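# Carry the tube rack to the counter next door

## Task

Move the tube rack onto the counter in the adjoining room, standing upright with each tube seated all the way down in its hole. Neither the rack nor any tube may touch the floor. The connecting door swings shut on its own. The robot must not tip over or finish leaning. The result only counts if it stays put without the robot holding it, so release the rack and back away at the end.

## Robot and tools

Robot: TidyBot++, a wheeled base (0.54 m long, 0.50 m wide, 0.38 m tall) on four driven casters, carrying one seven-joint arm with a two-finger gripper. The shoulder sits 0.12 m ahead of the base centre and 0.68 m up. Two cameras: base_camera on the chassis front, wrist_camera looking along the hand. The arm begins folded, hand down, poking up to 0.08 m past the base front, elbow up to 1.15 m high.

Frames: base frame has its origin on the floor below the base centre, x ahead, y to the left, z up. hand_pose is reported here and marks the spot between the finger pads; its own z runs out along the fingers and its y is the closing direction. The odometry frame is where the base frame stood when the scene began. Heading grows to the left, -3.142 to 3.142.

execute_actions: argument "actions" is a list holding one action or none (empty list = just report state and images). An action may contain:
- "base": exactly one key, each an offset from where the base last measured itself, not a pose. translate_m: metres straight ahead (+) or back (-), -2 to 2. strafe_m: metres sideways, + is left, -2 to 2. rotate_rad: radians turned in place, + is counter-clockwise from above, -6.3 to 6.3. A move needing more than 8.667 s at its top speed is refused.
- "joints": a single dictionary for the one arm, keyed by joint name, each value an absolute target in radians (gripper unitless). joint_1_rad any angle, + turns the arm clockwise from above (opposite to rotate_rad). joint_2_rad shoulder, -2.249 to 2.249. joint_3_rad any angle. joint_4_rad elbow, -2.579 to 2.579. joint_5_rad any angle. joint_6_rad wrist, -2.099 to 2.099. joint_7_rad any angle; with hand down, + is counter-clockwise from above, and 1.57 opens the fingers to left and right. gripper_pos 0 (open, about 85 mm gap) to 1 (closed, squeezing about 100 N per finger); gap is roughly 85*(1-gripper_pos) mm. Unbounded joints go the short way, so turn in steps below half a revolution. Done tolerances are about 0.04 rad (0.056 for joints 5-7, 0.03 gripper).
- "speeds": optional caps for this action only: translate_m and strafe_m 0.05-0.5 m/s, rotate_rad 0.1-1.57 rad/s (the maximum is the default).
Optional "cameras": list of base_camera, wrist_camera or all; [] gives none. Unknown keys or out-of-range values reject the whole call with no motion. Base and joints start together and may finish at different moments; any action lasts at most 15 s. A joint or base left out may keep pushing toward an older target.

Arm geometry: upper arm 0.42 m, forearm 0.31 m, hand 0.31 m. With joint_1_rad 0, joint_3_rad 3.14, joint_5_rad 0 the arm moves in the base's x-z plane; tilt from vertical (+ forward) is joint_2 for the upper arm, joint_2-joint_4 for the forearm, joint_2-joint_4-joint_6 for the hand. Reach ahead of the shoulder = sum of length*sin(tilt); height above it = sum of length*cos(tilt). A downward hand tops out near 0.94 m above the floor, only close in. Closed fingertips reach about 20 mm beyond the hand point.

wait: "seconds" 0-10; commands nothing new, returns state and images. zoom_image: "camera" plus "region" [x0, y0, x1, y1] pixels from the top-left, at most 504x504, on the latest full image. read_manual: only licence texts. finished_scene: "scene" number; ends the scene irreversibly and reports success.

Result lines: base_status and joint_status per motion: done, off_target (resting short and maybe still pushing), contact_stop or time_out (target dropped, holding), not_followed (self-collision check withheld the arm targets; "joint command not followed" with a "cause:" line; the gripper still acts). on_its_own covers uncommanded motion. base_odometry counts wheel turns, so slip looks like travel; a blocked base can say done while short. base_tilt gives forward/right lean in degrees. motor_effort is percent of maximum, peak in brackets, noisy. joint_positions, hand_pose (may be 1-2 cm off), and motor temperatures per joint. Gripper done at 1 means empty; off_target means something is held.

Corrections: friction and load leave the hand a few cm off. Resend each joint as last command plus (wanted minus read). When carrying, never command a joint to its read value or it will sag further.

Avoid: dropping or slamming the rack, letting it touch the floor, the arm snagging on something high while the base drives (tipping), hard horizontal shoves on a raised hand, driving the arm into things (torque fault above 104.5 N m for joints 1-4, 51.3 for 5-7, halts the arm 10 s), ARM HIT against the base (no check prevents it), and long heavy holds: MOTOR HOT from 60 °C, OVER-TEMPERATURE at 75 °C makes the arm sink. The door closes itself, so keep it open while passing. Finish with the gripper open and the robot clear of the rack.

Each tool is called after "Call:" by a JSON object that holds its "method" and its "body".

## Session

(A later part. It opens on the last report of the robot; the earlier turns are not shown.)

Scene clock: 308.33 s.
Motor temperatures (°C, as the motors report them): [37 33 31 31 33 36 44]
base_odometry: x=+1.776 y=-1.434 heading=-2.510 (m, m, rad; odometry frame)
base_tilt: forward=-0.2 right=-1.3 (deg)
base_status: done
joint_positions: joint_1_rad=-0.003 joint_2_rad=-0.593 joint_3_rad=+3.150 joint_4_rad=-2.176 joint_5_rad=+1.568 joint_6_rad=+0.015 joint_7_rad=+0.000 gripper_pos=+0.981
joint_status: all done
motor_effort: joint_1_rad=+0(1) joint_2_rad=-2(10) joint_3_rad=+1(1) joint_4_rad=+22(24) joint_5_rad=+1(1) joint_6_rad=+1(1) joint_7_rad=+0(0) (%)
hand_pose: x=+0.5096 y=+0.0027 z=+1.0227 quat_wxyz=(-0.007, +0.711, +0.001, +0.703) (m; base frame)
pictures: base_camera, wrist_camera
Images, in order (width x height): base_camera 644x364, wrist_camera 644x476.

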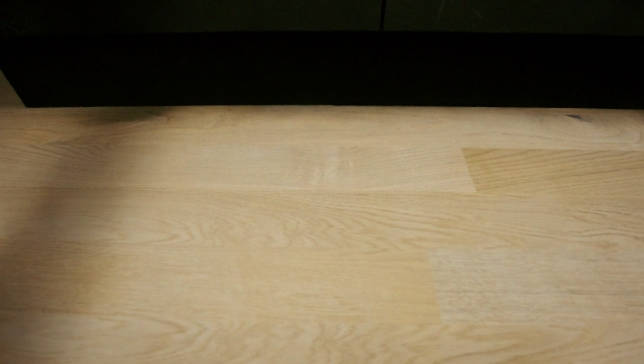

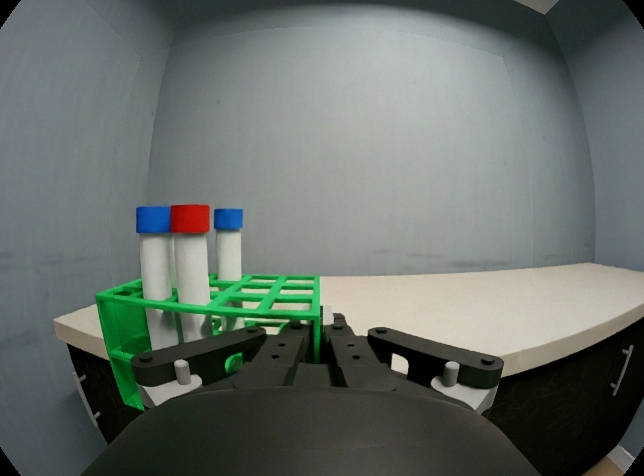

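Call:
{"method": "execute_actions", "body": {"actions": [{"base": {"translate_m": 0.385}, "joints": {"joint_2_rad": -0.69, "joint_4_rad": -2.275}, "speeds": {"translate_m": 0.3}}]}}

Scene clock: 318.93 s.
Motor temperatures (°C, as the motors report them): [37 33 31 31 33 36 44]
base_odometry: x=+1.464 y=-1.661 heading=-2.511 (m, m, rad; odometry frame)
base_tilt: forward=-0.2 right=-1.3 (deg)
base_status: done
joint_positions: joint_1_rad=-0.003 joint_2_rad=-0.684 joint_3_rad=+3.150 joint_4_rad=-2.268 joint_5_rad=+1.568 joint_6_rad=+0.015 joint_7_rad=+0.000 gripper_pos=+0.981
joint_status: all done
motor_effort: joint_1_rad=+0(1) joint_2_rad=+1(3) joint_3_rad=+1(1) joint_4_rad=+22(24) joint_5_rad=+0(1) joint_6_rad=+1(2) joint_7_rad=-1(0) (%)
hand_pose: x=+0.4789 y=+0.0028 z=+0.9992 quat_wxyz=(-0.007, +0.712, +0.001, +0.702) (m; base frame)
pictures: base_camera, wrist_camera
Images, in order (width x height): base_camera 644x364, wrist_camera 644x476.

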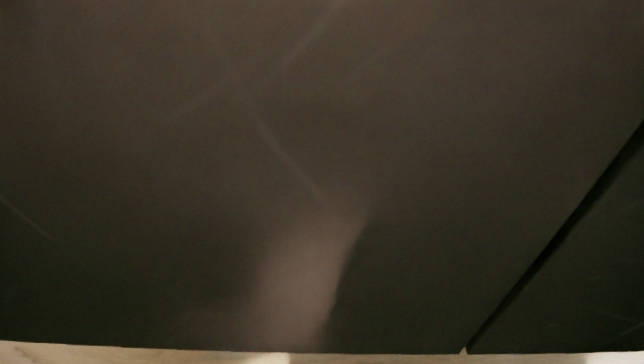

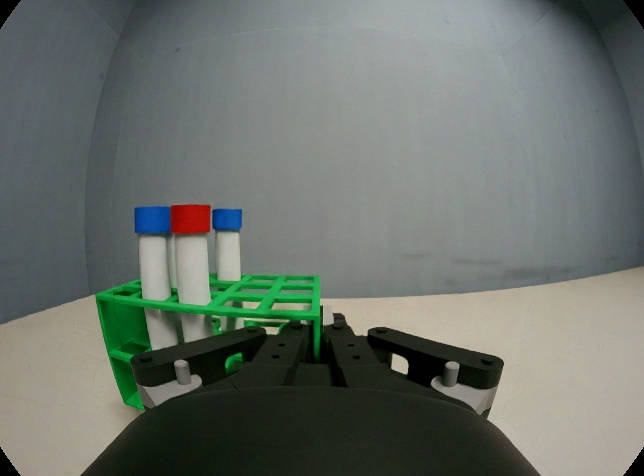

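Call:
{"method": "execute_actions", "body": {"actions": [{"joints": {"joint_2_rad": -0.75, "joint_4_rad": -2.328}}], "cameras": ["wrist_camera"]}}

Scene clock: 329.07 s.
Motor temperatures (°C, as the motors report them): [37 33 31 31 33 36 44]
base_odometry: x=+1.464 y=-1.661 heading=-2.511 (m, m, rad; odometry frame)
base_tilt: forward=-0.2 right=-1.3 (deg)
base_status: not commanded
joint_positions: joint_1_rad=-0.003 joint_2_rad=-0.733 joint_3_rad=+3.150 joint_4_rad=-2.320 joint_5_rad=+1.568 joint_6_rad=+0.015 joint_7_rad=+0.000 gripper_pos=+0.981
joint_status: all done
motor_effort: joint_1_rad=+0(0) joint_2_rad=+1(3) joint_3_rad=+1(2) joint_4_rad=+23(24) joint_5_rad=+1(1) joint_6_rad=+1(1) joint_7_rad=+0(1) (%)
hand_pose: x=+0.4631 y=+0.0030 z=+0.9842 quat_wxyz=(-0.007, +0.713, +0.001, +0.701) (m; base frame)
pictures: wrist_camera
Images, in order (width x height): wrist_camera 644x476.

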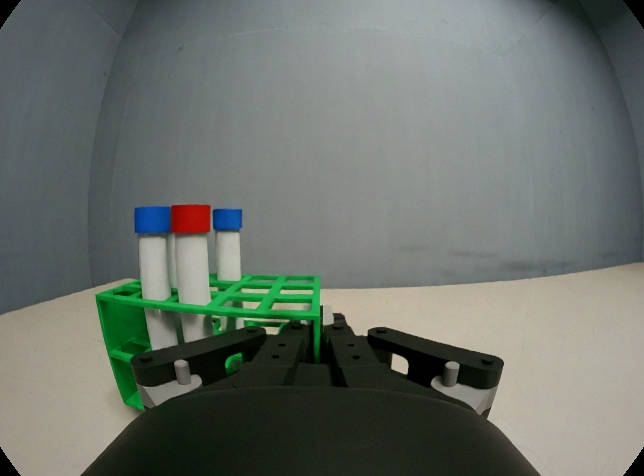

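Call:
{"method": "execute_actions", "body": {"actions": [{"joints": {"joint_4_rad": -2.345}}], "cameras": []}}

Scene clock: 333.37 s.
Motor temperatures (°C, as the motors report them): [37 33 31 31 33 36 44]
base_odometry: x=+1.464 y=-1.661 heading=-2.511 (m, m, rad; odometry frame)
base_tilt: forward=-0.2 right=-1.3 (deg)
base_status: not commanded
joint_positions: joint_1_rad=-0.003 joint_2_rad=-0.733 joint_3_rad=+3.150 joint_4_rad=-2.334 joint_5_rad=+1.568 joint_6_rad=+0.015 joint_7_rad=+0.000 gripper_pos=+0.981
joint_status: all done
motor_effort: joint_1_rad=+0(0) joint_2_rad=+2(2) joint_3_rad=+1(2) joint_4_rad=+23(23) joint_5_rad=+1(1) joint_6_rad=+2(1) joint_7_rad=+0(0) (%)
hand_pose: x=+0.4629 y=+0.0030 z=+0.9752 quat_wxyz=(-0.007, +0.718, +0.001, +0.696) (m; base frame)
pictures: none
No camera images: the call's "cameras" was empty. Leave "cameras" out to get every camera's image.

Call:
{"method": "execute_actions", "body": {"actions": [{"joints": {"joint_4_rad": -2.357}}], "cameras": ["wrist_camera"]}}

Scene clock: 335.73 s.
Motor temperatures (°C, as the motors report them): [37 33 31 31 33 36 44]
base_odometry: x=+1.464 y=-1.661 heading=-2.511 (m, m, rad; odometry frame)
base_tilt: forward=-0.2 right=-1.3 (deg)
base_status: not commanded
joint_positions: joint_1_rad=-0.003 joint_2_rad=-0.733 joint_3_rad=+3.150 joint_4_rad=-2.345 joint_5_rad=+1.568 joint_6_rad=+0.015 joint_7_rad=+0.000 gripper_pos=+0.981
joint_status: all done
motor_effort: joint_1_rad=+0(0) joint_2_rad=+2(2) joint_3_rad=+1(2) joint_4_rad=+22(23) joint_5_rad=+1(1) joint_6_rad=+1(1) joint_7_rad=-1(0) (%)
hand_pose: x=+0.4626 y=+0.0030 z=+0.9686 quat_wxyz=(-0.007, +0.721, +0.001, +0.692) (m; base frame)
pictures: wrist_camera
Images, in order (width x height): wrist_camera 644x476.

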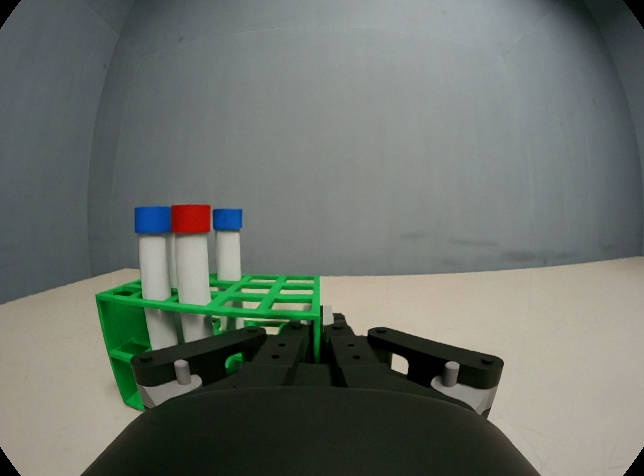

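Call:
{"method": "execute_actions", "body": {"actions": [{"joints": {"joint_4_rad": -2.368}}], "cameras": []}}

Call:
{"method": "execute_actions", "body": {"actions": [], "cameras": ["wrist_camera"]}}

Scene clock: 341.47 s.
Motor temperatures (°C, as the motors report them): [37 33 31 31 33 36 44]
base_odometry: x=+1.464 y=-1.661 heading=-2.511 (m, m, rad; odometry frame)
base_tilt: forward=-0.2 right=-1.3 (deg)
base_status: not commanded
joint_positions: joint_1_rad=-0.003 joint_2_rad=-0.735 joint_3_rad=+3.150 joint_4_rad=-2.346 joint_5_rad=+1.568 joint_6_rad=+0.015 joint_7_rad=+0.000 gripper_pos=+0.981
joint_status: all done
motor_effort: joint_1_rad=+0(1) joint_2_rad=+3(4) joint_3_rad=+1(1) joint_4_rad=+21(23) joint_5_rad=+1(0) joint_6_rad=+1(1) joint_7_rad=-1(0) (%)
hand_pose: x=+0.4621 y=+0.0030 z=+0.9685 quat_wxyz=(-0.007, +0.721, +0.001, +0.693) (m; base frame)
pictures: none
No camera images: the call's "cameras" was empty. Leave "cameras" out to get every camera's image.

Scene clock: 341.47 s.
Motor temperatures (°C, as the motors report them): [37 33 31 31 33 36 44]
base_odometry: x=+1.464 y=-1.661 heading=-2.511 (m, m, rad; odometry frame)
base_tilt: forward=-0.2 right=-1.3 (deg)
base_status: not commanded
joint_positions: joint_1_rad=-0.003 joint_2_rad=-0.735 joint_3_rad=+3.150 joint_4_rad=-2.346 joint_5_rad=+1.568 joint_6_rad=+0.015 joint_7_rad=+0.000 gripper_pos=+0.981
joint_status: all done
motor_effort: joint_1_rad=+0(1) joint_2_rad=+3(4) joint_3_rad=+1(1) joint_4_rad=+21(23) joint_5_rad=+1(0) joint_6_rad=+1(1) joint_7_rad=-1(0) (%)
hand_pose: x=+0.4621 y=+0.0030 z=+0.9685 quat_wxyz=(-0.007, +0.721, +0.001, +0.693) (m; base frame)
pictures: wrist_camera
Images, in order (width x height): wrist_camera 644x476.

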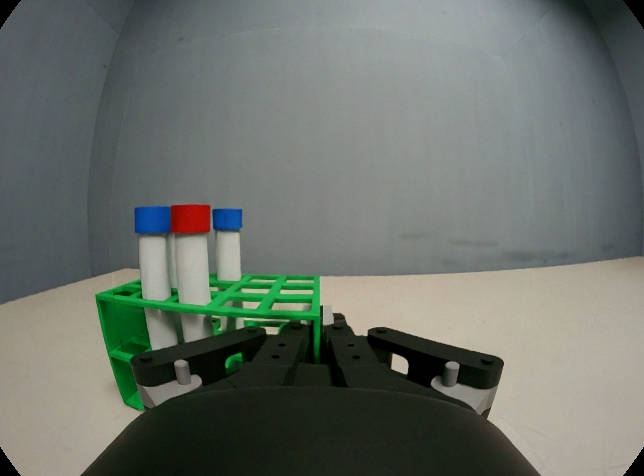

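Call:
{"method": "execute_actions", "body": {"actions": [{"joints": {"joint_2_rad": -0.735, "joint_4_rad": -2.348, "gripper_pos": 0.6}}], "cameras": ["wrist_camera"]}}

Call:
{"method": "zoom_image", "body": {"camera": "wrist_camera", "region": [200, 240, 400, 380]}}

Scene clock: 345.63 s.
Motor temperatures (°C, as the motors report them): [37 33 31 31 33 36 44]
base_odometry: x=+1.464 y=-1.661 heading=-2.511 (m, m, rad; odometry frame)
base_tilt: forward=-0.2 right=-1.2 (deg)
base_status: not commanded
joint_positions: joint_1_rad=-0.003 joint_2_rad=-0.735 joint_3_rad=+3.150 joint_4_rad=-2.346 joint_5_rad=+1.568 joint_6_rad=+0.015 joint_7_rad=+0.000 gripper_pos=+0.600
joint_status: all done
motor_effort: joint_1_rad=+0(0) joint_2_rad=+3(4) joint_3_rad=+0(1) joint_4_rad=+21(22) joint_5_rad=+1(1) joint_6_rad=+1(1) joint_7_rad=+0(0) (%)
hand_pose: x=+0.4621 y=+0.0030 z=+0.9684 quat_wxyz=(-0.007, +0.721, +0.001, +0.693) (m; base frame)
pictures: wrist_camera
Images, in order (width x height): wrist_camera 644x476.

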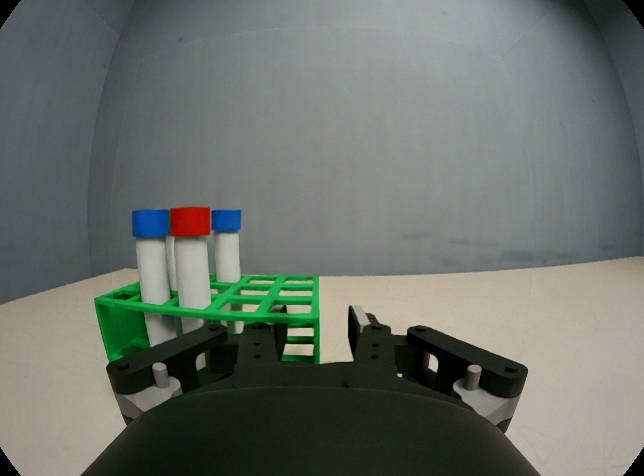

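Region (200, 240, 400, 380) of wrist_camera's 644x476 image, scaled by 2.520; it fills the top 353 rows of this view, and the rest is white.

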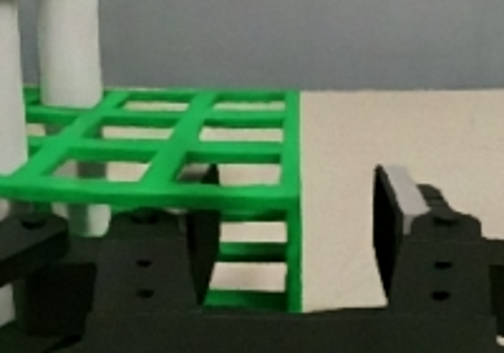

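The rack has settled. Withdrawing slowly.

Call:
{"method": "execute_actions", "body": {"actions": [{"base": {"translate_m": -0.05}, "speeds": {"translate_m": 0.06}}], "cameras": ["wrist_camera"]}}

Scene clock: 351.87 s.
Motor temperatures (°C, as the motors report them): [37 33 31 31 33 36 44]
base_odometry: x=+1.505 y=-1.632 heading=-2.511 (m, m, rad; odometry frame)
base_tilt: forward=-0.2 right=-1.3 (deg)
base_status: done
joint_positions: joint_1_rad=-0.003 joint_2_rad=-0.735 joint_3_rad=+3.150 joint_4_rad=-2.346 joint_5_rad=+1.568 joint_6_rad=+0.015 joint_7_rad=+0.000 gripper_pos=+0.600
joint_status: not commanded
motor_effort: joint_1_rad=+1(0) joint_2_rad=+3(6) joint_3_rad=+1(1) joint_4_rad=+21(22) joint_5_rad=+1(1) joint_6_rad=+1(2) joint_7_rad=-1(0) (%)
hand_pose: x=+0.4621 y=+0.0030 z=+0.9684 quat_wxyz=(-0.007, +0.721, +0.001, +0.693) (m; base frame)
pictures: wrist_camera
Images, in order (width x height): wrist_camera 644x476.

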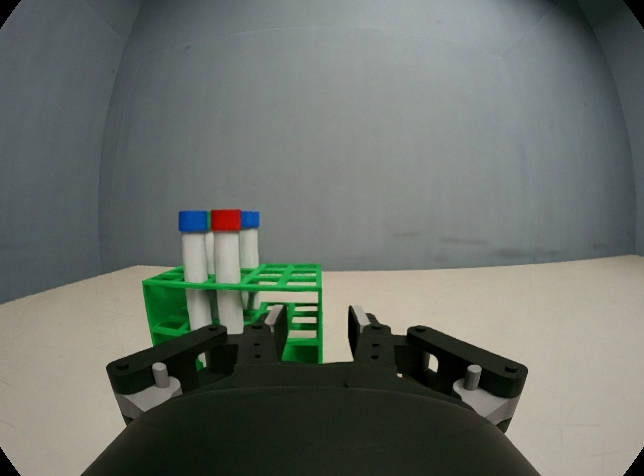

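The finger is out cleanly. Moving clear.

Call:
{"method": "execute_actions", "body": {"actions": [{"base": {"translate_m": -0.4}}], "cameras": ["wrist_camera"]}}

Call:
{"method": "zoom_image", "body": {"camera": "wrist_camera", "region": [240, 190, 380, 310]}}

Scene clock: 356.97 s.
Motor temperatures (°C, as the motors report them): [37 33 31 31 33 36 44]
base_odometry: x=+1.828 y=-1.396 heading=-2.512 (m, m, rad; odometry frame)
base_tilt: forward=-0.2 right=-1.2 (deg)
base_status: done
joint_positions: joint_1_rad=-0.002 joint_2_rad=-0.736 joint_3_rad=+3.150 joint_4_rad=-2.346 joint_5_rad=+1.568 joint_6_rad=+0.013 joint_7_rad=+0.000 gripper_pos=+0.600
joint_status: not commanded
motor_effort: joint_1_rad=+0(1) joint_2_rad=+3(8) joint_3_rad=+1(3) joint_4_rad=+21(22) joint_5_rad=+1(1) joint_6_rad=+1(0) joint_7_rad=+0(0) (%)
hand_pose: x=+0.4617 y=+0.0021 z=+0.9689 quat_wxyz=(-0.006, +0.721, +0.000, +0.693) (m; base frame)
pictures: wrist_camera
Images, in order (width x height): wrist_camera 644x476.

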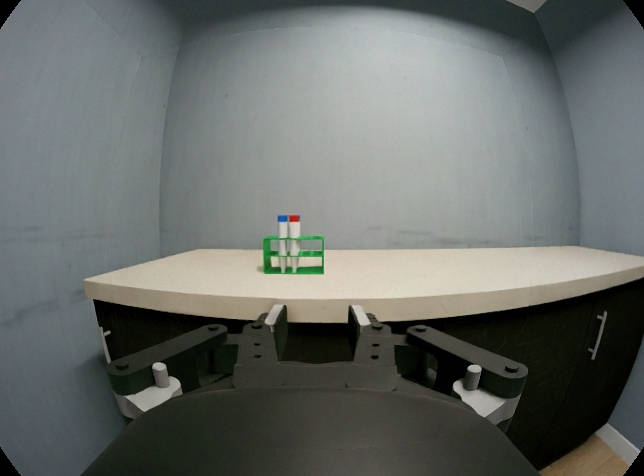

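Region (240, 190, 380, 310) of wrist_camera's 644x476 image, scaled by 3.600; it fills the top 432 rows of this view, and the rest is white.

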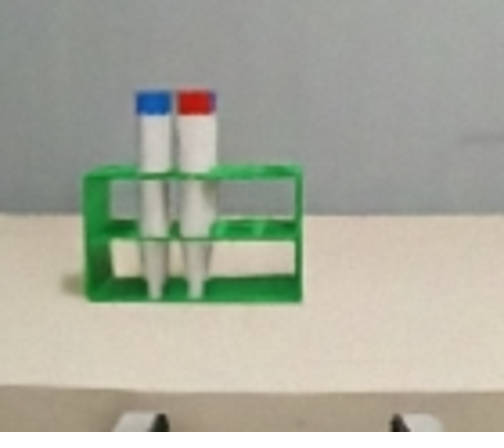

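The rack is upright on the counter with all tubes seated, and the robot is clear.

Call:
{"method": "finished_scene", "body": {"scene": 2}}

The scene is finished: the task was done.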